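## Task

Lift the tray and set it down so it rests entirely on the group of four risers standing on the table. Neither the tray nor any dish on it may drop freely by more than a few centimetres. At the end the risers must still be in their original spots and every item must sit where it started on the tray. Arm bases (metres, heading in degrees counter-clockwise from +x): arm1 at x=-0.66 y=-1.55 z=+1.07 heading +92; arm2 at x=+0.89 y=-1.27 z=+0.96 heading +179; arm3 at x=-1.67 y=-1.25 z=+0.99 heading +0; arm4 at x=+0.19 y=-0.75 z=+0.96 heading -89. Open the grippers and pull the arms away afterwards; the result only counts if it holds without any robot supporting it.

## Robot and tools

Setup: four identical i2rt Big YAM arms (arm1, arm2, arm3, arm4), each with six revolute joints, a two-finger gripper and a wrist camera. A fixed room camera, cam_high, looks over the scene. With joints 1 and 6 at zero and the hand level and pointing forward, the wrist camera rides on top of the hand and looks toward the fingertips. Reach is roughly 1.0 m from the joint-1 axis. Joints move at different speeds, so the hand may take a wide, curved path between postures.

Frame: one shared world frame, origin on the floor, +z up. The hand point is midway between the fingertips; the hand's z axis runs along the fingers and the fingers close along its y axis. Base positions and headings are given in each task; joint 1 at zero points the arm along its base heading.

execute_actions: argument actions is a list holding zero or one action. The action is an object keyed by robot name; each robot entry has a joints object. Every value is an absolute target, not an offset. Keys and ranges: joint1_rad -2.879 to 2.879 (base yaw, positive counter-clockwise seen from above); joint2_rad 0 to 3.141 (shoulder, 0 = upper arm back and roughly level, increasing lifts then swings it forward); joint3_rad 0 to 3.019 (elbow, 0 = folded, increasing opens); joint4_rad -1.692 to 1.57 (hand pitch, positive tips fingers up); joint5_rad -1.57 to 1.57 (hand sideways swing, positive to the arm's right); joint6_rad -2.094 to 2.094 (hand roll, positive clockwise viewed from behind); gripper_m 0 to 0.093 metres of fingertip gap. Angles are radians. Completion tolerances: ±0.045, ±0.14, ±0.09, ±0.055, ±0.03, ±0.035 rad and ±0.003 m. All motions in one action start together but may finish at different moments. Omitted joints or arms may keep driving toward earlier targets. Optional cameras: list of names from arm1_cam_wrist, arm2_cam_wrist, arm3_cam_wrist, arm4_cam_wrist, cam_high, or all; omitted/null/all gives every camera, [] gives none. An unknown key, unknown camera or out-of-range value rejects the whole call and nothing moves. An empty actions list just returns state and images.

wait: seconds, 0 to 10. Commands nothing new; the scene keeps running; returns state and images.

zoom_image: camera (one camera name) and region [x0, y0, x1, y1] in pixels of that camera's last full image, top-left origin, at most 504 by 504. Wrist images are 504x504 fisheye; cam_high is 672x504.

finished_scene: scene = the number of the current scene. Irreversible; the result reports success and presents the next task. Send it only once the load rests on its own and the arms are away.

Reading results: the state lists joint_positions per arm and joint torques (drive output in joint order, with per-arm offset, scale and noise; not zero in free air, so treat loosely). joint_status explains how each commanded motion ended: off_target means it stopped short and may still be pushing; contact_stop or time_out means it gave up and holds where it stopped, though a timed-out joint can keep a target near its position and keep pushing. not_followed means a self/inter-arm collision check blocked the arm's joint targets (a cause line usually follows); the gripper part still runs, and the arm may retry those targets on later actions. on_its_own lists what the arm is doing without a command from this call; held at is the target, not the position. To relieve a stuck push, command the joint its reported position. A tiny change from the current position may produce no motion. A pictures line names the returned images in order.

Hazards: the arms do not stop on contact and can press hard. Two robots pressing hard together fails the task and ends the run; strong impacts may too. The clearance check ignores fingers, gripper housings and wrist cameras and may react late, and no state line reports arm-to-arm contact. Arms do not wait for each other. Objects touching robots are fine. Never knock anything off the work area or onto the floor. Avoid drops, slips, slams and heavy pushing; lift and lower the tray evenly so dishes stay put, and leave the risers undisturbed. Loose objects may occasionally get bumped by an outside push.

Heat: holding loads warms motors even while you think. A MOTOR HOT line appears from 85 °C; at 100 °C that arm and its gripper go limp and drop (OVER-TEMPERATURE FAULT), with joint_status showing limit_stop_at_motor_heat; resend targets after cooling. Heat partly carries into the next scene.

The robot keeps executing your last command while you think, so keep replies short during delicate holds.

Each tool is called after ">>>" as name(argument=value, ...), one argument or row to a line, values as JSON.

## Session

>>> execute_actions(
  actions=[],
)

Scene clock: 0.00 s.
Joint torques (N m, as the arm reports them, + toward a larger angle): no reading
arm1.joint_positions: joint1_rad=-1.560 joint2_rad=+0.524 joint3_rad=+1.477 joint4_rad=-1.336 joint5_rad=-0.122 joint6_rad=+0.146 gripper_m=+0.094
arm1.joint_status: not commanded
arm1.hand: x=-0.4909 y=-1.5149 z=+1.6731 quat_wxyz=(-0.556, -0.005, -0.826, -0.098) (m; scene frame)
arm2.joint_positions: joint1_rad=+0.106 joint2_rad=+0.521 joint3_rad=+1.344 joint4_rad=-1.241 joint5_rad=+0.081 joint6_rad=-0.192 gripper_m=+0.095
arm2.joint_status: not commanded
arm2.hand: x=+0.6811 y=-1.2713 z=+1.5149 quat_wxyz=(-0.063, +0.833, +0.094, -0.542) (m; scene frame)
arm3.joint_positions: joint1_rad=+0.392 joint2_rad=+0.553 joint3_rad=+1.350 joint4_rad=-1.509 joint5_rad=-0.077 joint6_rad=+0.248 gripper_m=+0.094
arm3.joint_status: not commanded
arm3.hand: x=-1.4996 y=-1.1653 z=+1.4851 quat_wxyz=(-0.379, +0.082, -0.907, -0.165) (m; scene frame)
arm4.joint_positions: joint1_rad=+0.074 joint2_rad=+0.567 joint3_rad=+1.343 joint4_rad=-1.476 joint5_rad=+0.129 joint6_rad=-0.125 gripper_m=+0.095
arm4.joint_status: not commanded
arm4.hand: x=+0.1899 y=-0.9477 z=+1.4570 quat_wxyz=(-0.251, -0.586, -0.690, +0.343) (m; scene frame)
pictures: arm1_cam_wrist, arm2_cam_wrist, arm3_cam_wrist, arm4_cam_wrist, cam_high
Images, in order (width x height): arm1_cam_wrist 504x504, arm2_cam_wrist 504x504, arm3_cam_wrist 504x504, arm4_cam_wrist 504x504, cam_high 672x504.

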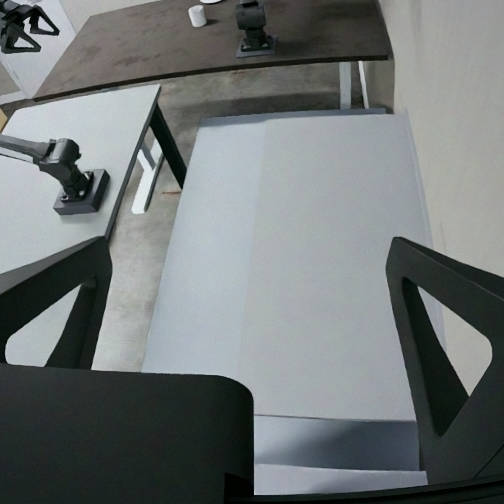

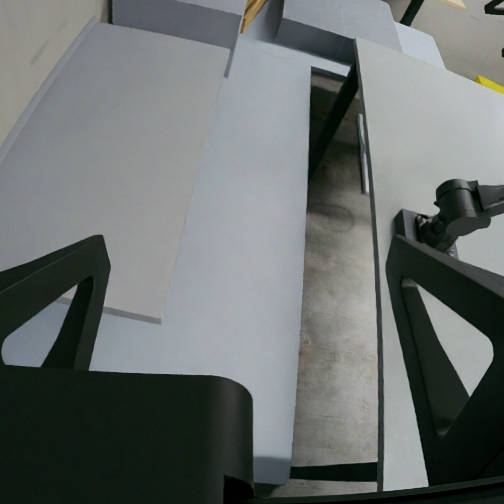

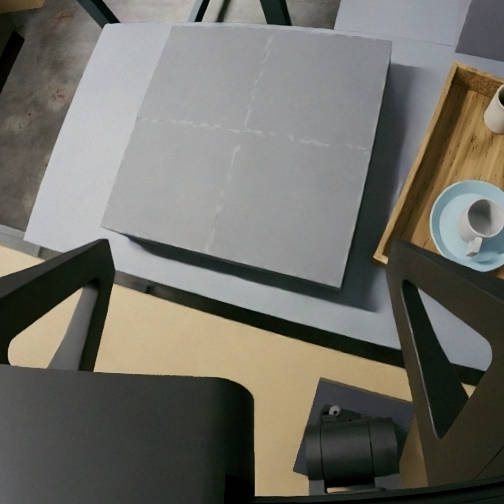

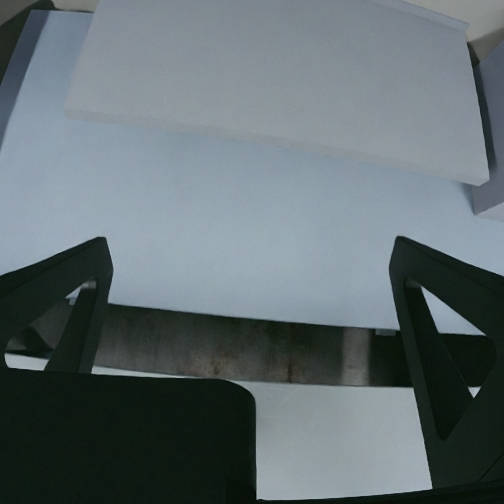

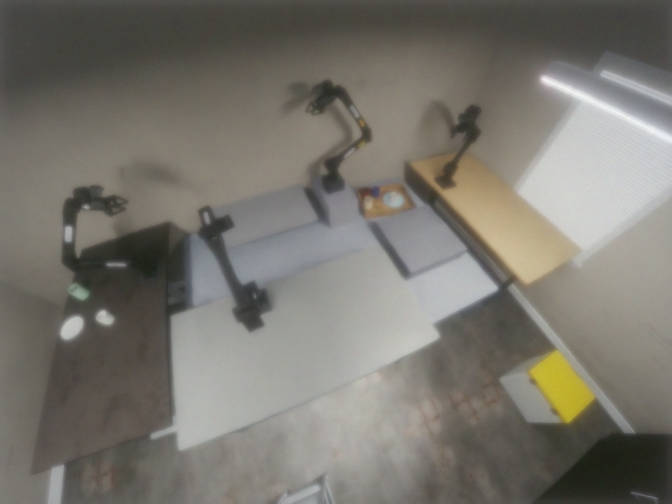

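>>> zoom_image(
  camera="cam_high",
  region=[290, 130, 530, 310],
)

>>> execute_actions(
  actions=[
    {"arm3":{"joints":{"joint1_rad":-0.2,"joint2_rad":1.2,"joint3_rad":1.3,"joint4_rad":-1.5,"joint5_rad":0,"joint6_rad":0}},"arm1":{"joints":{"joint1_rad":1.2,"joint2_rad":0.8,"joint3_rad":1.2,"joint4_rad":-1.5,"joint5_rad":0,"joint6_rad":0}}},
  ],
  cameras=["arm1_cam_wrist","arm3_cam_wrist","cam_high"],
)

Region (290, 130, 530, 310) of cam_high's 672x504 image, scaled by 2.100, with more detail than that image has; it fills the top 378 rows of this view, and the rest is white.

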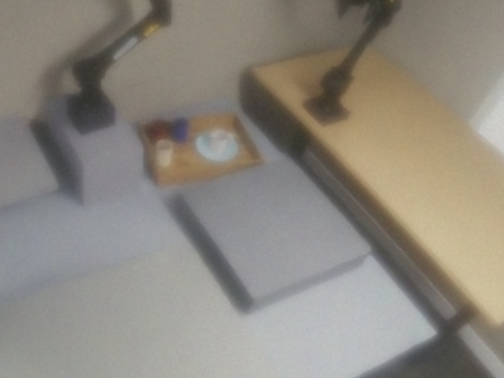

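Scene clock: 2.67 s.
Joint torques (N m, as the arm reports them, + toward a larger angle): arm1=[-0.75 -3.28 12.08  0.29  0.1  -0.06] | arm2=[ 0.32  2.82  9.52  1.71 -0.08 -0.05] | arm3=[-0.91 -9.64 11.49  1.12  0.05  0.02] | arm4=[-0.68  1.88 10.76  2.06  0.02  0.06]
arm1.joint_positions: joint1_rad=+1.196 joint2_rad=+0.807 joint3_rad=+1.183 joint4_rad=-1.490 joint5_rad=-0.001 joint6_rad=+0.009 gripper_m=+0.094
arm1.joint_status: all done
arm1.hand: x=-0.9203 y=-1.4537 z=+1.4402 quat_wxyz=(-0.032, +0.960, -0.171, -0.218) (m; scene frame)
arm2.joint_positions: joint1_rad=+0.106 joint2_rad=+0.521 joint3_rad=+1.344 joint4_rad=-1.241 joint5_rad=+0.081 joint6_rad=-0.192 gripper_m=+0.095
arm2.joint_status: not commanded
arm2.hand: x=+0.6811 y=-1.2713 z=+1.5149 quat_wxyz=(-0.063, +0.833, +0.094, -0.542) (m; scene frame)
arm3.joint_positions: joint1_rad=-0.202 joint2_rad=+1.210 joint3_rad=+1.289 joint4_rad=-1.507 joint5_rad=-0.001 joint6_rad=+0.008 gripper_m=+0.094
arm3.joint_status: all done
arm3.hand: x=-1.3102 y=-1.3224 z=+1.2788 quat_wxyz=(-0.066, -0.103, -0.992, +0.007) (m; scene frame)
arm4.joint_positions: joint1_rad=+0.074 joint2_rad=+0.567 joint3_rad=+1.343 joint4_rad=-1.476 joint5_rad=+0.129 joint6_rad=-0.125 gripper_m=+0.095
arm4.joint_status: not commanded
arm4.hand: x=+0.1899 y=-0.9477 z=+1.4570 quat_wxyz=(-0.251, -0.586, -0.690, +0.343) (m; scene frame)
pictures: arm1_cam_wrist, arm3_cam_wrist, cam_high
Images, in order (width x height): arm1_cam_wrist 504x504, arm3_cam_wrist 504x504, cam_high 672x504.

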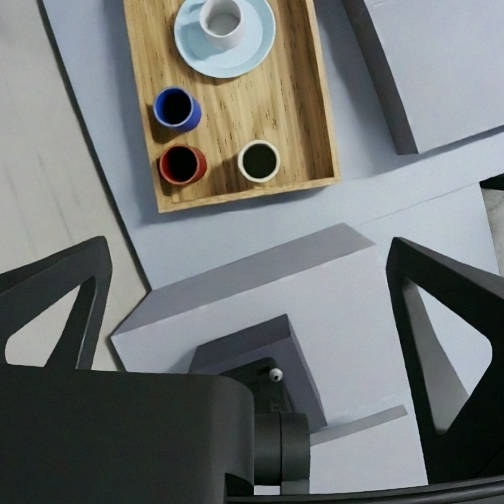

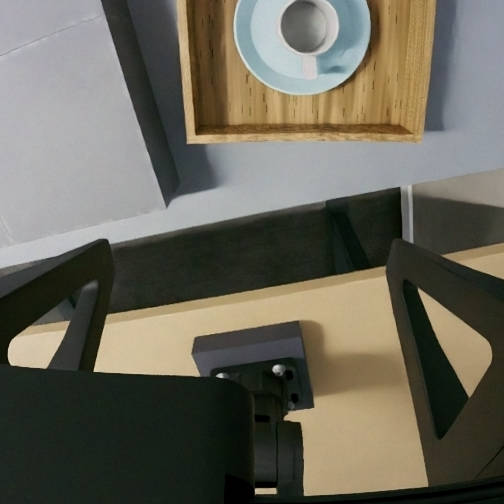

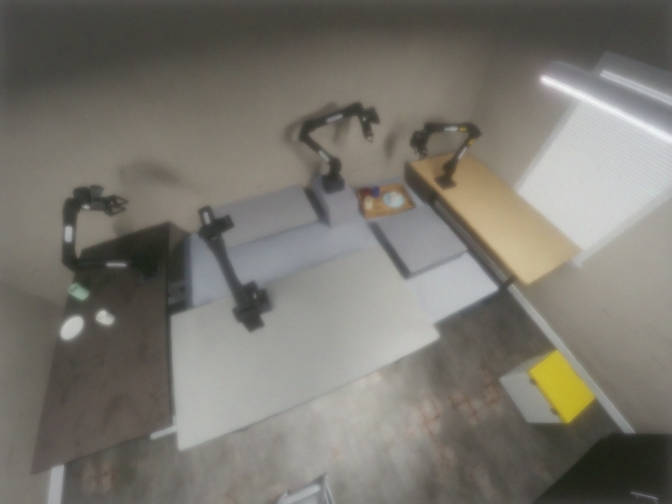

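>>> execute_actions(
  actions=[
    {"arm3":{"joints":{"joint1_rad":0.4,"joint2_rad":1.8,"joint3_rad":1.9,"joint4_rad":-1.6}},"arm1":{"joints":{"joint1_rad":1.4,"joint2_rad":1.5,"joint3_rad":1.5,"joint4_rad":-1.55}},"arm4":{"joints":{"joint2_rad":1.5,"joint3_rad":2.2,"joint4_rad":0,"joint5_rad":0,"joint6_rad":0}},"arm2":{"joints":{"joint1_rad":-0.8,"joint2_rad":0.2,"joint3_rad":0.5,"joint4_rad":0.5,"joint5_rad":0,"joint6_rad":0}}},
  ],
  cameras=["arm1_cam_wrist","arm3_cam_wrist","cam_high"],
)

Scene clock: 5.13 s.
Joint torques (N m, as the arm reports them, + toward a larger angle): arm1=[ -0.63 -12.46  12.54  -0.55   0.    -0.07] | arm2=[-0.22  2.57 10.4   1.34 -0.18  0.03] | arm3=[ -1.24 -18.99  14.16  -0.02   0.05   0.04] | arm4=[ -0.49 -10.33  12.31   2.17  -0.17   0.11]
arm1.joint_positions: joint1_rad=+1.400 joint2_rad=+1.514 joint3_rad=+1.476 joint4_rad=-1.539 joint5_rad=+0.000 joint6_rad=+0.009 gripper_m=+0.094
arm1.joint_status: all done
arm1.hand: x=-1.1060 y=-1.4843 z=+1.3199 quat_wxyz=(+0.006, +0.997, -0.074, +0.009) (m; scene frame)
arm2.joint_positions: joint1_rad=-0.794 joint2_rad=+0.208 joint3_rad=+0.487 joint4_rad=+0.486 joint5_rad=+0.002 joint6_rad=-0.007 gripper_m=+0.095
arm2.joint_status: all done
arm2.hand: x=+0.7488 y=-1.1142 z=+1.5074 quat_wxyz=(-0.368, +0.360, -0.154, -0.843) (m; scene frame)
arm3.joint_positions: joint1_rad=+0.402 joint2_rad=+1.804 joint3_rad=+1.856 joint4_rad=-1.589 joint5_rad=-0.001 joint6_rad=+0.006 gripper_m=+0.094
arm3.joint_status: all done
arm3.hand: x=-1.1509 y=-1.0269 z=+1.2395 quat_wxyz=(-0.012, +0.198, -0.980, -0.005) (m; scene frame)
arm4.joint_positions: joint1_rad=+0.074 joint2_rad=+1.500 joint3_rad=+2.163 joint4_rad=-0.016 joint5_rad=+0.004 joint6_rad=-0.010 gripper_m=+0.095
arm4.joint_status: all done
arm4.hand: x=+0.2467 y=-1.3061 z=+1.8517 quat_wxyz=(-0.659, -0.299, -0.331, +0.606) (m; scene frame)
pictures: arm1_cam_wrist, arm3_cam_wrist, cam_high
Images, in order (width x height): arm1_cam_wrist 504x504, arm3_cam_wrist 504x504, cam_high 672x504.

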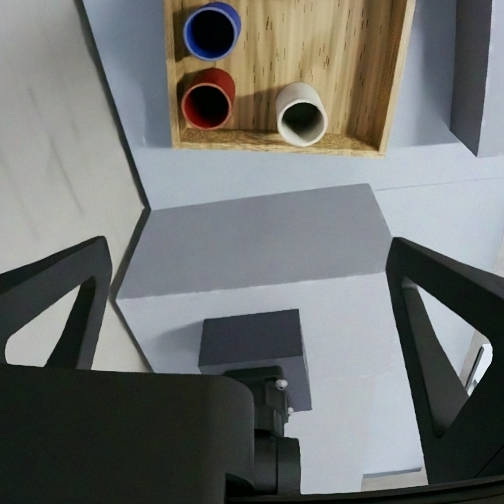

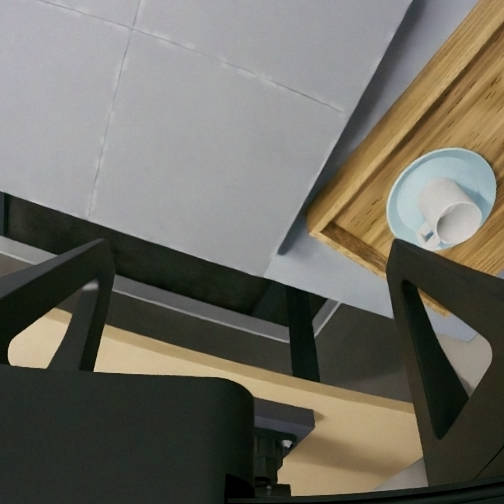

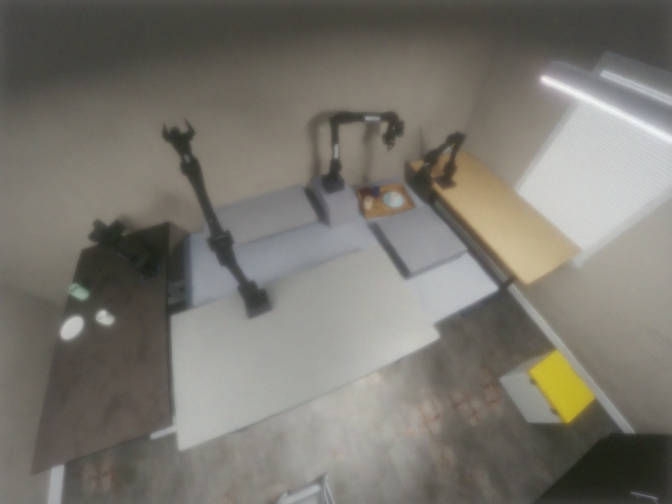

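>>> execute_actions(
  actions=[
    {"arm3":{"joints":{"joint1_rad":0.6,"joint2_rad":1.5,"joint3_rad":1.8,"joint4_rad":-1.15}},"arm1":{"joints":{"joint1_rad":1.3,"joint2_rad":1.2,"joint3_rad":1.4,"joint4_rad":-1.05}},"arm4":{"joints":{"joint2_rad":0.5,"joint3_rad":1.2,"joint4_rad":-1.0}}},
  ],
  cameras=["arm1_cam_wrist","arm3_cam_wrist"],
)

Scene clock: 8.00 s.
Joint torques (N m, as the arm reports them, + toward a larger angle): arm1=[-0.24 -6.48 12.3   1.87 -0.02 -0.09] | arm2=[-0.21  2.54 10.43  1.38 -0.18  0.02] | arm3=[ -0.6  -13.2   12.28   2.69   0.09   0.05] | arm4=[-0.8   1.49 10.76  1.69 -0.17  0.13]
arm1.joint_positions: joint1_rad=+1.292 joint2_rad=+1.180 joint3_rad=+1.391 joint4_rad=-1.073 joint5_rad=+0.000 joint6_rad=+0.009 gripper_m=+0.094
arm1.joint_status: all done
arm1.hand: x=-1.1233 y=-1.4286 z=+1.4667 quat_wxyz=(-0.036, +0.932, -0.122, -0.339) (m; scene frame)
arm2.joint_positions: joint1_rad=-0.794 joint2_rad=+0.208 joint3_rad=+0.487 joint4_rad=+0.486 joint5_rad=+0.002 joint6_rad=-0.007 gripper_m=+0.095
arm2.joint_status: not commanded
arm2.hand: x=+0.7488 y=-1.1142 z=+1.5074 quat_wxyz=(-0.368, +0.360, -0.154, -0.843) (m; scene frame)
arm3.joint_positions: joint1_rad=+0.601 joint2_rad=+1.484 joint3_rad=+1.787 joint4_rad=-1.168 joint5_rad=-0.001 joint6_rad=+0.005 gripper_m=+0.094
arm3.joint_status: all done
arm3.hand: x=-1.1905 y=-0.9198 z=+1.4228 quat_wxyz=(-0.325, +0.276, -0.898, -0.106) (m; scene frame)
arm4.joint_positions: joint1_rad=+0.074 joint2_rad=+0.502 joint3_rad=+1.186 joint4_rad=-0.993 joint5_rad=+0.004 joint6_rad=-0.009 gripper_m=+0.095
arm4.joint_status: all done
arm4.hand: x=+0.2165 y=-0.9998 z=+1.4946 quat_wxyz=(-0.433, -0.541, -0.600, +0.400) (m; scene frame)
pictures: arm1_cam_wrist, arm3_cam_wrist
Images, in order (width x height): arm1_cam_wrist 504x504, arm3_cam_wrist 504x504.

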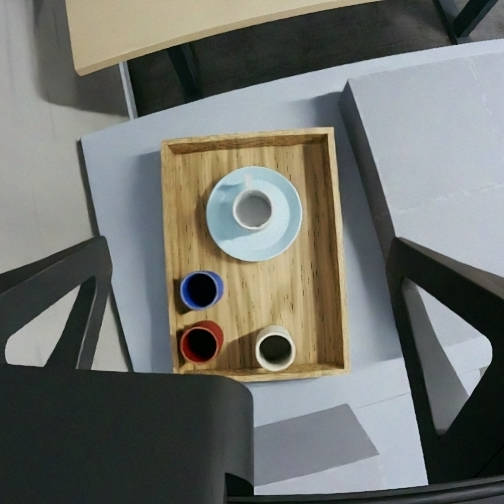

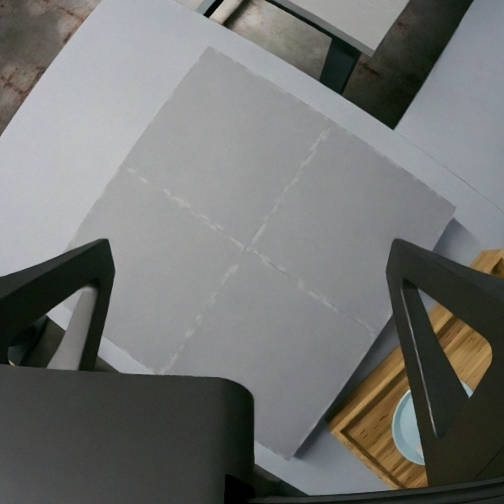

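>>> execute_actions(
  actions=[
    {"arm3":{"joints":{"joint1_rad":-0.36,"joint2_rad":1.346,"joint3_rad":0.83,"joint4_rad":-1.035}},"arm1":{"joints":{"joint1_rad":1.37,"joint2_rad":1.48,"joint3_rad":0.52,"joint4_rad":-0.59}}},
  ],
  cameras=["arm1_cam_wrist","arm3_cam_wrist","cam_high"],
)

Scene clock: 10.77 s.
Joint torques (N m, as the arm reports them, + toward a larger angle): arm1=[-1.6  -8.78  5.8   0.48 -0.02 -0.06] | arm2=[-0.2   2.43 10.43  1.34 -0.18  0.02] | arm3=[ -1.2  -10.15   8.9    0.63  -0.05   0.05] | arm4=[-0.87  1.54 10.68  1.83 -0.19  0.11]
arm1.joint_positions: joint1_rad=+1.374 joint2_rad=+1.500 joint3_rad=+0.517 joint4_rad=-0.606 joint5_rad=+0.000 joint6_rad=+0.009 gripper_m=+0.094
arm1.joint_status: all done
arm1.hand: x=-0.9258 y=-1.5057 z=+1.0192 quat_wxyz=(+0.006, +0.996, -0.087, +0.015) (m; scene frame)
arm2.joint_positions: joint1_rad=-0.794 joint2_rad=+0.208 joint3_rad=+0.487 joint4_rad=+0.486 joint5_rad=+0.002 joint6_rad=-0.007 gripper_m=+0.095
arm2.joint_status: not commanded
arm2.hand: x=+0.7488 y=-1.1142 z=+1.5074 quat_wxyz=(-0.368, +0.360, -0.154, -0.843) (m; scene frame)
arm3.joint_positions: joint1_rad=-0.358 joint2_rad=+1.356 joint3_rad=+0.828 joint4_rad=-1.037 joint5_rad=+0.002 joint6_rad=+0.005 gripper_m=+0.094
arm3.joint_status: all done
arm3.hand: x=-1.3549 y=-1.3679 z=+1.0603 quat_wxyz=(+0.002, -0.179, -0.984, +0.002) (m; scene frame)
arm4.joint_positions: joint1_rad=+0.074 joint2_rad=+0.502 joint3_rad=+1.186 joint4_rad=-0.993 joint5_rad=+0.004 joint6_rad=-0.009 gripper_m=+0.095
arm4.joint_status: not commanded
arm4.hand: x=+0.2165 y=-0.9998 z=+1.4946 quat_wxyz=(-0.433, -0.541, -0.600, +0.400) (m; scene frame)
pictures: arm1_cam_wrist, arm3_cam_wrist, cam_high
Images, in order (width x height): arm1_cam_wrist 504x504, arm3_cam_wrist 504x504, cam_high 672x504.

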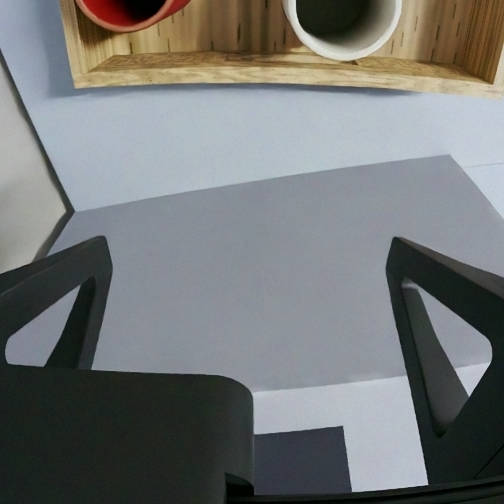

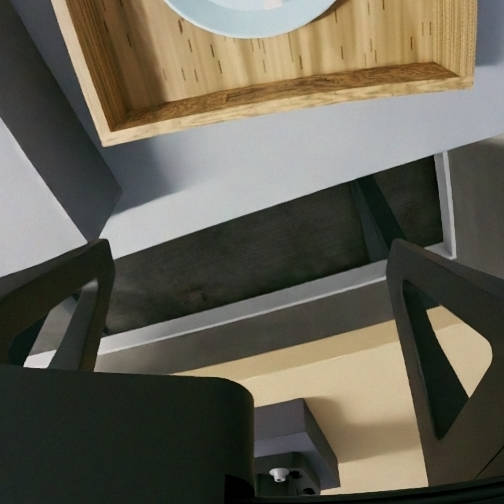

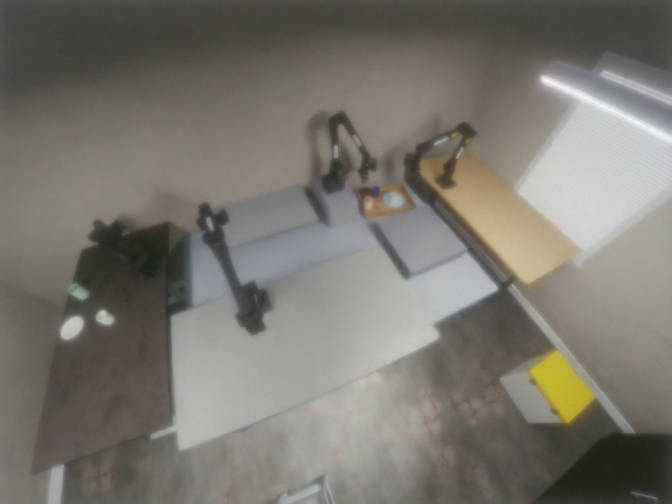

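>>> execute_actions(
  actions=[
    {"arm3":{"joints":{"joint1_rad":-0.57,"joint2_rad":1.655,"joint3_rad":0.615,"joint4_rad":-0.519,"joint6_rad":1.19,"gripper_m":0.05}},"arm1":{"joints":{"joint1_rad":1.39,"joint2_rad":1.90,"joint3_rad":0.47,"joint4_rad":-0.13,"joint6_rad":-1.53,"gripper_m":0.05}}},
  ],
  cameras=["arm1_cam_wrist","arm3_cam_wrist"],
)

Scene clock: 13.77 s.
Joint torques (N m, as the arm reports them, + toward a larger angle): arm1=[-0.15 -8.25  1.3   0.49 -0.12 -0.08] | arm2=[-0.29  2.43 10.41  1.34 -0.17  0.02] | arm3=[ -0.63 -10.6    5.84   1.     0.12   0.18] | arm4=[-0.79  1.46 10.73  1.87 -0.17  0.13]
arm1.joint_positions: joint1_rad=+1.382 joint2_rad=+1.886 joint3_rad=+0.475 joint4_rad=-0.146 joint5_rad=+0.000 joint6_rad=-1.518 gripper_m=+0.050
arm1.joint_status: all done
arm1.hand: x=-0.9230 y=-1.5094 z=+0.9164 quat_wxyz=(+0.003, +0.778, +0.629, -0.005) (m; scene frame)
arm2.joint_positions: joint1_rad=-0.794 joint2_rad=+0.208 joint3_rad=+0.487 joint4_rad=+0.486 joint5_rad=+0.002 joint6_rad=-0.007 gripper_m=+0.095
arm2.joint_status: not commanded
arm2.hand: x=+0.7488 y=-1.1142 z=+1.5074 quat_wxyz=(-0.368, +0.360, -0.154, -0.843) (m; scene frame)
arm3.joint_positions: joint1_rad=-0.575 joint2_rad=+1.661 joint3_rad=+0.600 joint4_rad=-0.532 joint5_rad=+0.000 joint6_rad=+1.182 gripper_m=+0.050
arm3.joint_status: all done
arm3.hand: x=-1.4180 y=-1.4147 z=+0.9066 quat_wxyz=(+0.014, -0.769, -0.639, +0.007) (m; scene frame)
arm4.joint_positions: joint1_rad=+0.074 joint2_rad=+0.502 joint3_rad=+1.186 joint4_rad=-0.993 joint5_rad=+0.004 joint6_rad=-0.009 gripper_m=+0.095
arm4.joint_status: not commanded
arm4.hand: x=+0.2165 y=-0.9998 z=+1.4946 quat_wxyz=(-0.433, -0.541, -0.600, +0.400) (m; scene frame)
pictures: arm1_cam_wrist, arm3_cam_wrist
Images, in order (width x height): arm1_cam_wrist 504x504, arm3_cam_wrist 504x504.

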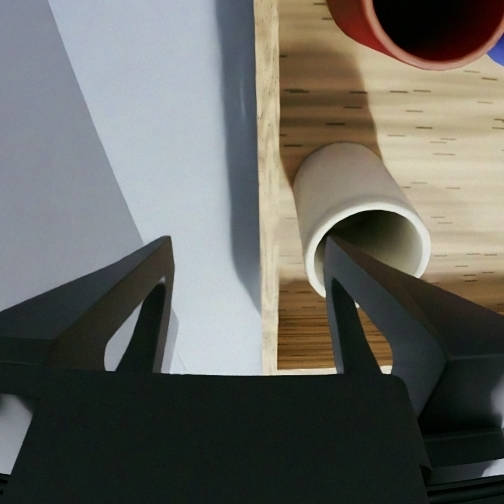

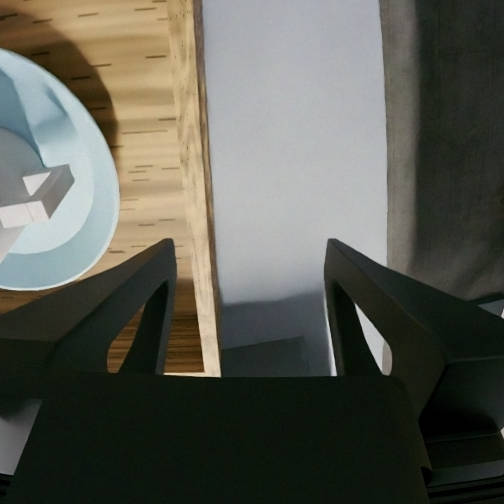

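>>> execute_actions(
  actions=[
    {"arm3":{"joints":{"joint1_rad":-0.545,"joint2_rad":1.897,"joint3_rad":0.66,"joint4_rad":-0.31,"joint6_rad":1.21,"gripper_m":0.04}},"arm1":{"joints":{"joint1_rad":1.44,"joint2_rad":1.977,"joint3_rad":0.535,"joint4_rad":-0.105,"joint6_rad":-1.465,"gripper_m":0.04}}},
  ],
  cameras=["arm1_cam_wrist","arm3_cam_wrist"],
)

Scene clock: 15.23 s.
Joint torques (N m, as the arm reports them, + toward a larger angle): arm1=[-0.5  -8.15  1.99  0.33 -0.13  0.11] | arm2=[-0.18  2.47 10.41  1.3  -0.18  0.02] | arm3=[ -0.5  -11.76   3.37   1.12   0.11   0.21] | arm4=[-0.85  1.43 10.65  1.84 -0.17  0.14]
arm1.joint_positions: joint1_rad=+1.438 joint2_rad=+1.959 joint3_rad=+0.531 joint4_rad=-0.118 joint5_rad=+0.000 joint6_rad=-1.477 gripper_m=+0.040
arm1.joint_status: all done
arm1.hand: x=-0.9451 y=-1.5225 z=+0.9011 quat_wxyz=(-0.001, +0.772, +0.635, -0.008) (m; scene frame)
arm2.joint_positions: joint1_rad=-0.794 joint2_rad=+0.208 joint3_rad=+0.487 joint4_rad=+0.486 joint5_rad=+0.002 joint6_rad=-0.007 gripper_m=+0.095
arm2.joint_status: not commanded
arm2.hand: x=+0.7488 y=-1.1142 z=+1.5074 quat_wxyz=(-0.368, +0.360, -0.154, -0.843) (m; scene frame)
arm3.joint_positions: joint1_rad=-0.552 joint2_rad=+1.893 joint3_rad=+0.656 joint4_rad=-0.324 joint5_rad=+0.000 joint6_rad=+1.202 gripper_m=+0.040
arm3.joint_status: all done
arm3.hand: x=-1.3900 y=-1.4237 z=+0.8455 quat_wxyz=(-0.002, -0.768, -0.640, +0.002) (m; scene frame)
arm4.joint_positions: joint1_rad=+0.074 joint2_rad=+0.502 joint3_rad=+1.186 joint4_rad=-0.993 joint5_rad=+0.004 joint6_rad=-0.009 gripper_m=+0.095
arm4.joint_status: not commanded
arm4.hand: x=+0.2165 y=-0.9998 z=+1.4946 quat_wxyz=(-0.433, -0.541, -0.600, +0.400) (m; scene frame)
pictures: arm1_cam_wrist, arm3_cam_wrist
Images, in order (width x height): arm1_cam_wrist 504x504, arm3_cam_wrist 504x504.

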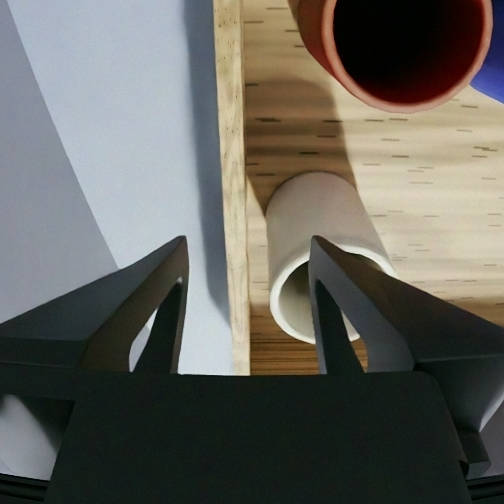

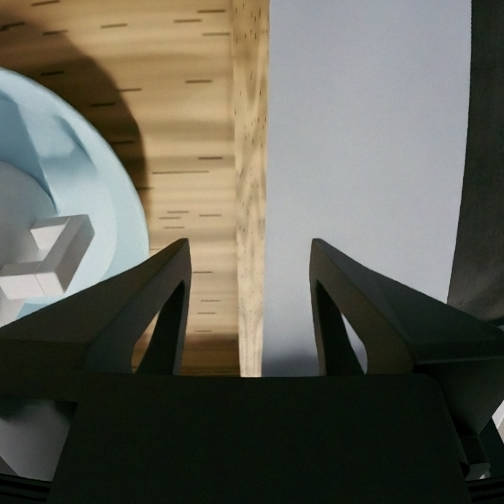

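>>> execute_actions(
  actions=[
    {"arm3":{"joints":{"joint2_rad":2.015,"joint3_rad":0.672,"joint4_rad":-0.217}},"arm1":{"joints":{"joint2_rad":2.165,"joint3_rad":0.567,"joint4_rad":0.03}}},
  ],
  cameras=["arm1_cam_wrist","arm3_cam_wrist"],
)

Scene clock: 17.47 s.
Joint torques (N m, as the arm reports them, + toward a larger angle): arm1=[-0.88 -9.13 -0.18  0.4  -0.13  0.13] | arm2=[-0.11  2.46 10.42  1.31 -0.17  0.02] | arm3=[ -0.73 -11.64   2.69   1.06   0.11   0.18] | arm4=[-0.82  1.68 10.72  1.8  -0.19  0.14]
arm1.joint_positions: joint1_rad=+1.438 joint2_rad=+2.155 joint3_rad=+0.567 joint4_rad=+0.014 joint5_rad=+0.000 joint6_rad=-1.476 gripper_m=+0.040
arm1.joint_status: all done
arm1.hand: x=-0.9364 y=-1.5240 z=+0.8509 quat_wxyz=(+0.009, +0.773, +0.635, +0.001) (m; scene frame)
arm2.joint_positions: joint1_rad=-0.794 joint2_rad=+0.208 joint3_rad=+0.487 joint4_rad=+0.486 joint5_rad=+0.002 joint6_rad=-0.007 gripper_m=+0.095
arm2.joint_status: not commanded
arm2.hand: x=+0.7488 y=-1.1142 z=+1.5074 quat_wxyz=(-0.368, +0.360, -0.154, -0.843) (m; scene frame)
arm3.joint_positions: joint1_rad=-0.552 joint2_rad=+2.005 joint3_rad=+0.664 joint4_rad=-0.230 joint5_rad=+0.000 joint6_rad=+1.203 gripper_m=+0.040
arm3.joint_status: all done
arm3.hand: x=-1.3938 y=-1.4216 z=+0.8117 quat_wxyz=(+0.003, -0.768, -0.640, +0.004) (m; scene frame)
arm4.joint_positions: joint1_rad=+0.074 joint2_rad=+0.502 joint3_rad=+1.186 joint4_rad=-0.993 joint5_rad=+0.004 joint6_rad=-0.009 gripper_m=+0.095
arm4.joint_status: not commanded
arm4.hand: x=+0.2165 y=-0.9998 z=+1.4946 quat_wxyz=(-0.433, -0.541, -0.600, +0.400) (m; scene frame)
pictures: arm1_cam_wrist, arm3_cam_wrist
Images, in order (width x height): arm1_cam_wrist 504x504, arm3_cam_wrist 504x504.

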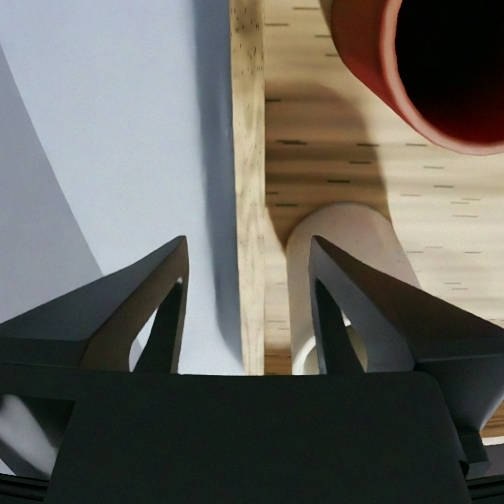

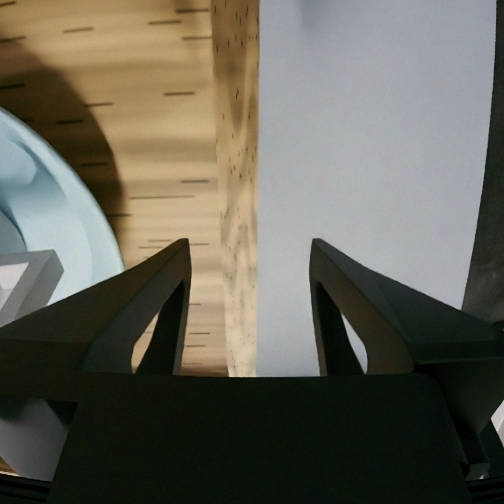

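>>> execute_actions(
  actions=[
    {"arm3":{"joints":{"joint2_rad":2.135,"joint3_rad":0.70,"joint4_rad":-0.12}},"arm1":{"joints":{"joint2_rad":2.31,"joint3_rad":0.62,"joint4_rad":0.13}}},
  ],
  cameras=["arm1_cam_wrist","arm3_cam_wrist"],
)

>>> execute_actions(
  actions=[
    {"arm1":{"joints":{"joint2_rad":2.44,"joint3_rad":0.678,"joint4_rad":0.205}}},
  ],
  cameras=["arm1_cam_wrist","cam_high"],
)

Scene clock: 18.63 s.
Joint torques (N m, as the arm reports them, + toward a larger angle): arm1=[-0.79 -9.5  -1.15  0.32 -0.13  0.14] | arm2=[-0.22  2.63 10.4   1.34 -0.17  0.02] | arm3=[ -0.64 -12.35   1.43   1.12   0.05   0.17] | arm4=[-0.89  1.98 10.72  1.75 -0.18  0.14]
arm1.joint_positions: joint1_rad=+1.438 joint2_rad=+2.298 joint3_rad=+0.622 joint4_rad=+0.116 joint5_rad=+0.000 joint6_rad=-1.476 gripper_m=+0.040
arm1.joint_status: all done
arm1.hand: x=-0.9428 y=-1.5238 z=+0.8124 quat_wxyz=(+0.004, +0.773, +0.634, -0.004) (m; scene frame)
arm2.joint_positions: joint1_rad=-0.794 joint2_rad=+0.208 joint3_rad=+0.487 joint4_rad=+0.486 joint5_rad=+0.002 joint6_rad=-0.007 gripper_m=+0.095
arm2.joint_status: not commanded
arm2.hand: x=+0.7488 y=-1.1142 z=+1.5074 quat_wxyz=(-0.368, +0.360, -0.154, -0.843) (m; scene frame)
arm3.joint_positions: joint1_rad=-0.552 joint2_rad=+2.124 joint3_rad=+0.695 joint4_rad=-0.134 joint5_rad=+0.002 joint6_rad=+1.203 gripper_m=+0.040
arm3.joint_status: all done
arm3.hand: x=-1.3903 y=-1.4241 z=+0.7769 quat_wxyz=(+0.000, -0.768, -0.640, +0.003) (m; scene frame)
arm4.joint_positions: joint1_rad=+0.074 joint2_rad=+0.502 joint3_rad=+1.186 joint4_rad=-0.993 joint5_rad=+0.004 joint6_rad=-0.009 gripper_m=+0.095
arm4.joint_status: not commanded
arm4.hand: x=+0.2165 y=-0.9998 z=+1.4946 quat_wxyz=(-0.433, -0.541, -0.600, +0.400) (m; scene frame)
pictures: arm1_cam_wrist, arm3_cam_wrist
Images, in order (width x height): arm1_cam_wrist 504x504, arm3_cam_wrist 504x504.

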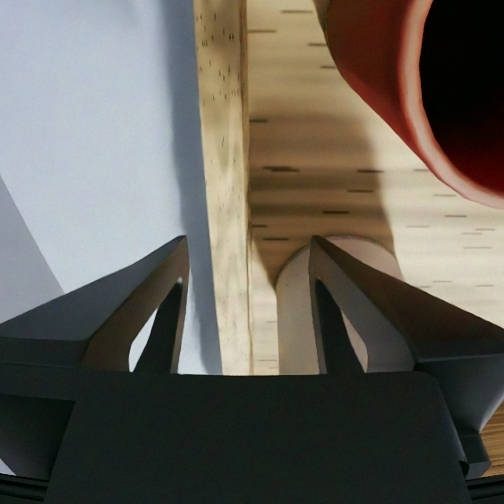

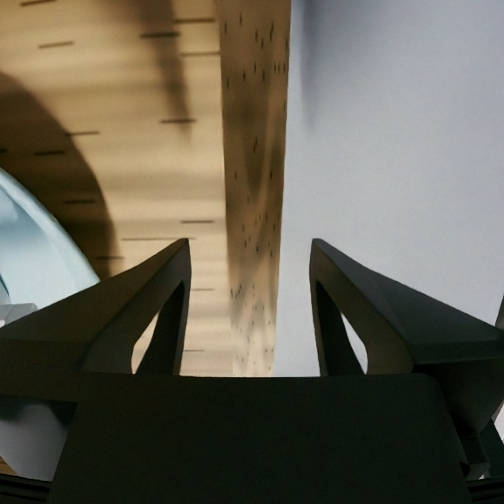

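Scene clock: 19.33 s.
Joint torques (N m, as the arm reports them, + toward a larger angle): arm1=[-0.6  -3.03  1.98  1.79 -0.14  0.14] | arm2=[-0.03  2.55 10.43  1.28 -0.19  0.02] | arm3=[ -0.72 -12.31   1.5    1.05   0.06   0.19] | arm4=[-0.71  1.64 10.73  1.79 -0.15  0.1 ]
arm1.joint_positions: joint1_rad=+1.438 joint2_rad=+2.324 joint3_rad=+0.648 joint4_rad=+0.156 joint5_rad=+0.000 joint6_rad=-1.475 gripper_m=+0.040
arm1.joint_status: all done
arm1.hand: x=-0.9584 y=-1.5223 z=+0.8044 quat_wxyz=(-0.010, +0.773, +0.634, -0.018) (m; scene frame)
arm2.joint_positions: joint1_rad=-0.794 joint2_rad=+0.208 joint3_rad=+0.487 joint4_rad=+0.486 joint5_rad=+0.002 joint6_rad=-0.007 gripper_m=+0.095
arm2.joint_status: not commanded
arm2.hand: x=+0.7488 y=-1.1142 z=+1.5074 quat_wxyz=(-0.368, +0.360, -0.154, -0.843) (m; scene frame)
arm3.joint_positions: joint1_rad=-0.552 joint2_rad=+2.124 joint3_rad=+0.695 joint4_rad=-0.134 joint5_rad=+0.002 joint6_rad=+1.203 gripper_m=+0.040
arm3.joint_status: not commanded
arm3.hand: x=-1.3903 y=-1.4241 z=+0.7769 quat_wxyz=(+0.000, -0.768, -0.640, +0.003) (m; scene frame)
arm4.joint_positions: joint1_rad=+0.074 joint2_rad=+0.502 joint3_rad=+1.186 joint4_rad=-0.993 joint5_rad=+0.004 joint6_rad=-0.009 gripper_m=+0.095
arm4.joint_status: not commanded
arm4.hand: x=+0.2165 y=-0.9998 z=+1.4946 quat_wxyz=(-0.433, -0.541, -0.600, +0.400) (m; scene frame)
pictures: arm1_cam_wrist, cam_high
Images, in order (width x height): arm1_cam_wrist 504x504, cam_high 672x504.

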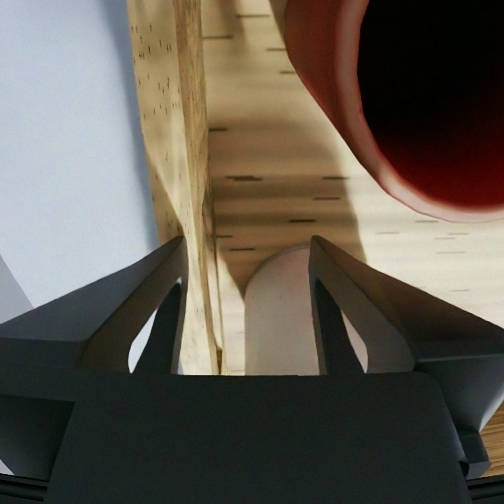

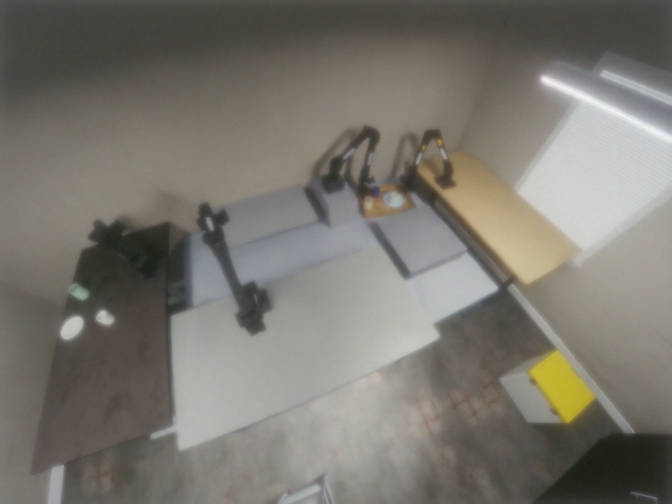

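>>> execute_actions(
  actions=[
    {"arm1":{"joints":{"joint2_rad":2.27,"joint3_rad":0.60,"joint4_rad":0.11,"gripper_m":0.048}}},
  ],
  cameras=[],
)

>>> execute_actions(
  actions=[
    {"arm1":{"joints":{"joint2_rad":2.33,"joint3_rad":0.61,"joint4_rad":0.13}}},
  ],
  cameras=["arm1_cam_wrist"],
)

Scene clock: 20.47 s.
Joint torques (N m, as the arm reports them, + toward a larger angle): arm1=[ -0.72 -11.88  -0.81  -0.51  -0.17   0.14] | arm2=[-0.27  2.53 10.39  1.3  -0.18  0.02] | arm3=[ -0.57 -12.42   1.53   1.07   0.05   0.17] | arm4=[-0.68  1.83 10.7   1.74 -0.18  0.13]
arm1.joint_positions: joint1_rad=+1.438 joint2_rad=+2.291 joint3_rad=+0.599 joint4_rad=+0.121 joint5_rad=+0.002 joint6_rad=-1.475 gripper_m=+0.048
arm1.joint_status: all done
arm1.hand: x=-0.9322 y=-1.5245 z=+0.8153 quat_wxyz=(+0.007, +0.773, +0.634, +0.001) (m; scene frame)
arm2.joint_positions: joint1_rad=-0.794 joint2_rad=+0.208 joint3_rad=+0.487 joint4_rad=+0.486 joint5_rad=+0.002 joint6_rad=-0.007 gripper_m=+0.095
arm2.joint_status: not commanded
arm2.hand: x=+0.7488 y=-1.1142 z=+1.5074 quat_wxyz=(-0.368, +0.360, -0.154, -0.843) (m; scene frame)
arm3.joint_positions: joint1_rad=-0.552 joint2_rad=+2.124 joint3_rad=+0.695 joint4_rad=-0.134 joint5_rad=+0.002 joint6_rad=+1.203 gripper_m=+0.040
arm3.joint_status: not commanded
arm3.hand: x=-1.3903 y=-1.4241 z=+0.7769 quat_wxyz=(+0.000, -0.768, -0.640, +0.003) (m; scene frame)
arm4.joint_positions: joint1_rad=+0.074 joint2_rad=+0.502 joint3_rad=+1.186 joint4_rad=-0.993 joint5_rad=+0.004 joint6_rad=-0.009 gripper_m=+0.095
arm4.joint_status: not commanded
arm4.hand: x=+0.2165 y=-0.9998 z=+1.4946 quat_wxyz=(-0.433, -0.541, -0.600, +0.400) (m; scene frame)
pictures: none
No camera images: the call's "cameras" was empty. Leave "cameras" out to get every camera's image.

Scene clock: 21.20 s.
Joint torques (N m, as the arm reports them, + toward a larger angle): arm1=[-0.96 -8.67 -0.82  0.28 -0.19  0.13] | arm2=[-0.28  2.48 10.41  1.32 -0.18  0.02] | arm3=[ -0.72 -12.36   1.54   1.07   0.04   0.18] | arm4=[-0.71  1.62 10.67  1.78 -0.17  0.13]
arm1.joint_positions: joint1_rad=+1.438 joint2_rad=+2.305 joint3_rad=+0.606 joint4_rad=+0.121 joint5_rad=+0.002 joint6_rad=-1.475 gripper_m=+0.048
arm1.joint_status: all done
arm1.hand: x=-0.9313 y=-1.5247 z=+0.8112 quat_wxyz=(+0.010, +0.773, +0.634, +0.003) (m; scene frame)
arm2.joint_positions: joint1_rad=-0.794 joint2_rad=+0.208 joint3_rad=+0.487 joint4_rad=+0.486 joint5_rad=+0.002 joint6_rad=-0.007 gripper_m=+0.095
arm2.joint_status: not commanded
arm2.hand: x=+0.7488 y=-1.1142 z=+1.5074 quat_wxyz=(-0.368, +0.360, -0.154, -0.843) (m; scene frame)
arm3.joint_positions: joint1_rad=-0.552 joint2_rad=+2.124 joint3_rad=+0.695 joint4_rad=-0.134 joint5_rad=+0.002 joint6_rad=+1.203 gripper_m=+0.040
arm3.joint_status: not commanded
arm3.hand: x=-1.3903 y=-1.4241 z=+0.7769 quat_wxyz=(+0.000, -0.768, -0.640, +0.003) (m; scene frame)
arm4.joint_positions: joint1_rad=+0.074 joint2_rad=+0.502 joint3_rad=+1.186 joint4_rad=-0.993 joint5_rad=+0.004 joint6_rad=-0.009 gripper_m=+0.095
arm4.joint_status: not commanded
arm4.hand: x=+0.2165 y=-0.9998 z=+1.4946 quat_wxyz=(-0.433, -0.541, -0.600, +0.400) (m; scene frame)
pictures: arm1_cam_wrist
Images, in order (width x height): arm1_cam_wrist 504x504.

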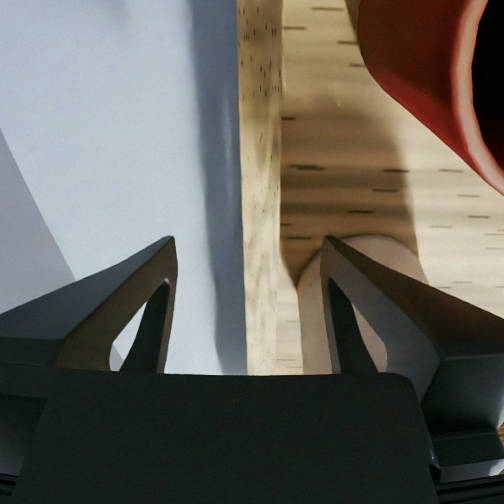

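Good. Step down.

>>> execute_actions(
  actions=[
    {"arm1":{"joints":{"joint2_rad":2.39,"joint3_rad":0.64,"joint4_rad":0.165}}},
  ],
  cameras=[],
)

>>> execute_actions(
  actions=[
    {"arm1":{"joints":{"joint2_rad":2.45,"joint3_rad":0.67,"joint4_rad":0.205}},"arm3":{"joints":{"joint2_rad":2.16,"joint4_rad":-0.11}}},
  ],
  cameras=["arm1_cam_wrist"],
)

Scene clock: 22.00 s.
Joint torques (N m, as the arm reports them, + toward a larger angle): arm1=[-0.76 -8.95 -1.65  0.33 -0.18  0.1 ] | arm2=[-0.25  2.52 10.4   1.37 -0.16  0.01] | arm3=[ -0.68 -12.48   1.51   1.08   0.05   0.19] | arm4=[-0.79  1.7  10.7   1.79 -0.17  0.1 ]
arm1.joint_positions: joint1_rad=+1.438 joint2_rad=+2.371 joint3_rad=+0.641 joint4_rad=+0.152 joint5_rad=+0.002 joint6_rad=-1.475 gripper_m=+0.048
arm1.joint_status: all done
arm1.hand: x=-0.9340 y=-1.5246 z=+0.7926 quat_wxyz=(+0.010, +0.773, +0.634, +0.003) (m; scene frame)
arm2.joint_positions: joint1_rad=-0.794 joint2_rad=+0.208 joint3_rad=+0.487 joint4_rad=+0.486 joint5_rad=+0.002 joint6_rad=-0.007 gripper_m=+0.095
arm2.joint_status: not commanded
arm2.hand: x=+0.7488 y=-1.1142 z=+1.5074 quat_wxyz=(-0.368, +0.360, -0.154, -0.843) (m; scene frame)
arm3.joint_positions: joint1_rad=-0.552 joint2_rad=+2.124 joint3_rad=+0.695 joint4_rad=-0.134 joint5_rad=+0.002 joint6_rad=+1.203 gripper_m=+0.040
arm3.joint_status: not commanded
arm3.hand: x=-1.3903 y=-1.4241 z=+0.7769 quat_wxyz=(+0.000, -0.768, -0.640, +0.003) (m; scene frame)
arm4.joint_positions: joint1_rad=+0.074 joint2_rad=+0.502 joint3_rad=+1.186 joint4_rad=-0.993 joint5_rad=+0.004 joint6_rad=-0.009 gripper_m=+0.095
arm4.joint_status: not commanded
arm4.hand: x=+0.2165 y=-0.9998 z=+1.4946 quat_wxyz=(-0.433, -0.541, -0.600, +0.400) (m; scene frame)
pictures: none
No camera images: the call's "cameras" was empty. Leave "cameras" out to get every camera's image.

Scene clock: 22.70 s.
Joint torques (N m, as the arm reports them, + toward a larger angle): arm1=[-1.35 -9.45 -1.73  0.33 -0.17  0.11] | arm2=[-0.14  2.25 10.39  1.34 -0.18  0.02] | arm3=[ -0.77 -10.88   1.41   1.04   0.05   0.18] | arm4=[-0.71  1.57 10.67  1.74 -0.17  0.12]
arm1.joint_positions: joint1_rad=+1.438 joint2_rad=+2.430 joint3_rad=+0.670 joint4_rad=+0.191 joint5_rad=+0.002 joint6_rad=-1.475 gripper_m=+0.048
arm1.joint_status: all done
arm1.hand: x=-0.9370 y=-1.5245 z=+0.7752 quat_wxyz=(+0.007, +0.773, +0.634, +0.000) (m; scene frame)
arm2.joint_positions: joint1_rad=-0.794 joint2_rad=+0.208 joint3_rad=+0.487 joint4_rad=+0.486 joint5_rad=+0.002 joint6_rad=-0.007 gripper_m=+0.095
arm2.joint_status: not commanded
arm2.hand: x=+0.7488 y=-1.1142 z=+1.5074 quat_wxyz=(-0.368, +0.360, -0.154, -0.843) (m; scene frame)
arm3.joint_positions: joint1_rad=-0.552 joint2_rad=+2.133 joint3_rad=+0.695 joint4_rad=-0.123 joint5_rad=+0.002 joint6_rad=+1.203 gripper_m=+0.040
arm3.joint_status: all done
arm3.hand: x=-1.3907 y=-1.4239 z=+0.7741 quat_wxyz=(-0.001, -0.768, -0.640, +0.003) (m; scene frame)
arm4.joint_positions: joint1_rad=+0.074 joint2_rad=+0.502 joint3_rad=+1.186 joint4_rad=-0.993 joint5_rad=+0.004 joint6_rad=-0.009 gripper_m=+0.095
arm4.joint_status: not commanded
arm4.hand: x=+0.2165 y=-0.9998 z=+1.4946 quat_wxyz=(-0.433, -0.541, -0.600, +0.400) (m; scene frame)
pictures: arm1_cam_wrist
Images, in order (width x height): arm1_cam_wrist 504x504.

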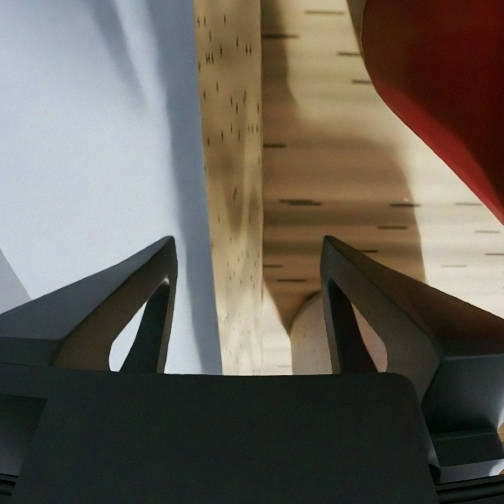

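>>> execute_actions(
  actions=[
    {"arm1":{"joints":{"gripper_m":0.0}},"arm3":{"joints":{"gripper_m":0.0}}},
  ],
  cameras=["arm1_cam_wrist","arm3_cam_wrist"],
)

Scene clock: 23.47 s.
Joint torques (N m, as the arm reports them, + toward a larger angle): arm1=[-0.81 -9.31 -1.58  0.32 -0.14  0.24] | arm2=[-0.28  2.45 10.39  1.3  -0.18  0.02] | arm3=[ -0.55 -11.05   1.41   1.01   0.07   0.18] | arm4=[-0.4   1.66 10.66  1.81 -0.18  0.1 ]
arm1.joint_positions: joint1_rad=+1.439 joint2_rad=+2.432 joint3_rad=+0.668 joint4_rad=+0.192 joint5_rad=+0.001 joint6_rad=-1.488 gripper_m=+0.011
arm1.joint_status: gripper_m off_target (ended at +0.011, target +0.000)
arm1.hand: x=-0.9352 y=-1.5249 z=+0.7749 quat_wxyz=(+0.008, +0.769, +0.639, +0.001) (m; scene frame)
arm2.joint_positions: joint1_rad=-0.794 joint2_rad=+0.208 joint3_rad=+0.487 joint4_rad=+0.486 joint5_rad=+0.002 joint6_rad=-0.007 gripper_m=+0.095
arm2.joint_status: not commanded
arm2.hand: x=+0.7488 y=-1.1142 z=+1.5074 quat_wxyz=(-0.368, +0.360, -0.154, -0.843) (m; scene frame)
arm3.joint_positions: joint1_rad=-0.552 joint2_rad=+2.134 joint3_rad=+0.695 joint4_rad=-0.122 joint5_rad=+0.001 joint6_rad=+1.202 gripper_m=+0.011
arm3.joint_status: gripper_m off_target (ended at +0.011, target +0.000)
arm3.hand: x=-1.3905 y=-1.4240 z=+0.7739 quat_wxyz=(-0.002, -0.768, -0.640, +0.002) (m; scene frame)
arm4.joint_positions: joint1_rad=+0.074 joint2_rad=+0.502 joint3_rad=+1.186 joint4_rad=-0.993 joint5_rad=+0.004 joint6_rad=-0.009 gripper_m=+0.095
arm4.joint_status: not commanded
arm4.hand: x=+0.2165 y=-0.9998 z=+1.4946 quat_wxyz=(-0.433, -0.541, -0.600, +0.400) (m; scene frame)
pictures: arm1_cam_wrist, arm3_cam_wrist
Images, in order (width x height): arm1_cam_wrist 504x504, arm3_cam_wrist 504x504.

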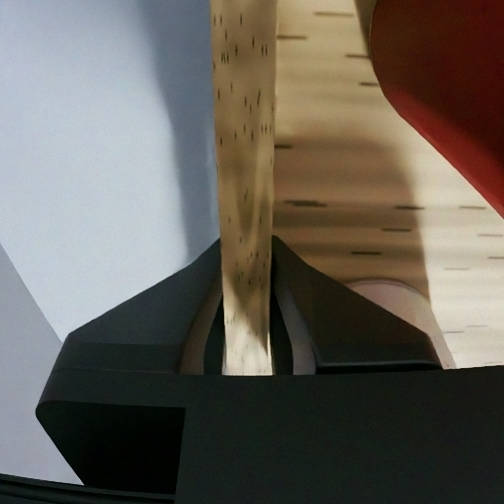

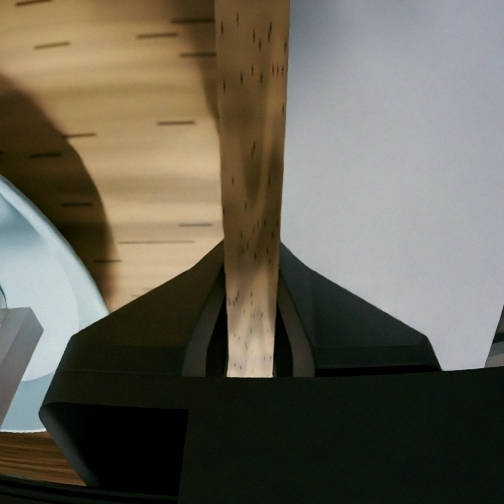

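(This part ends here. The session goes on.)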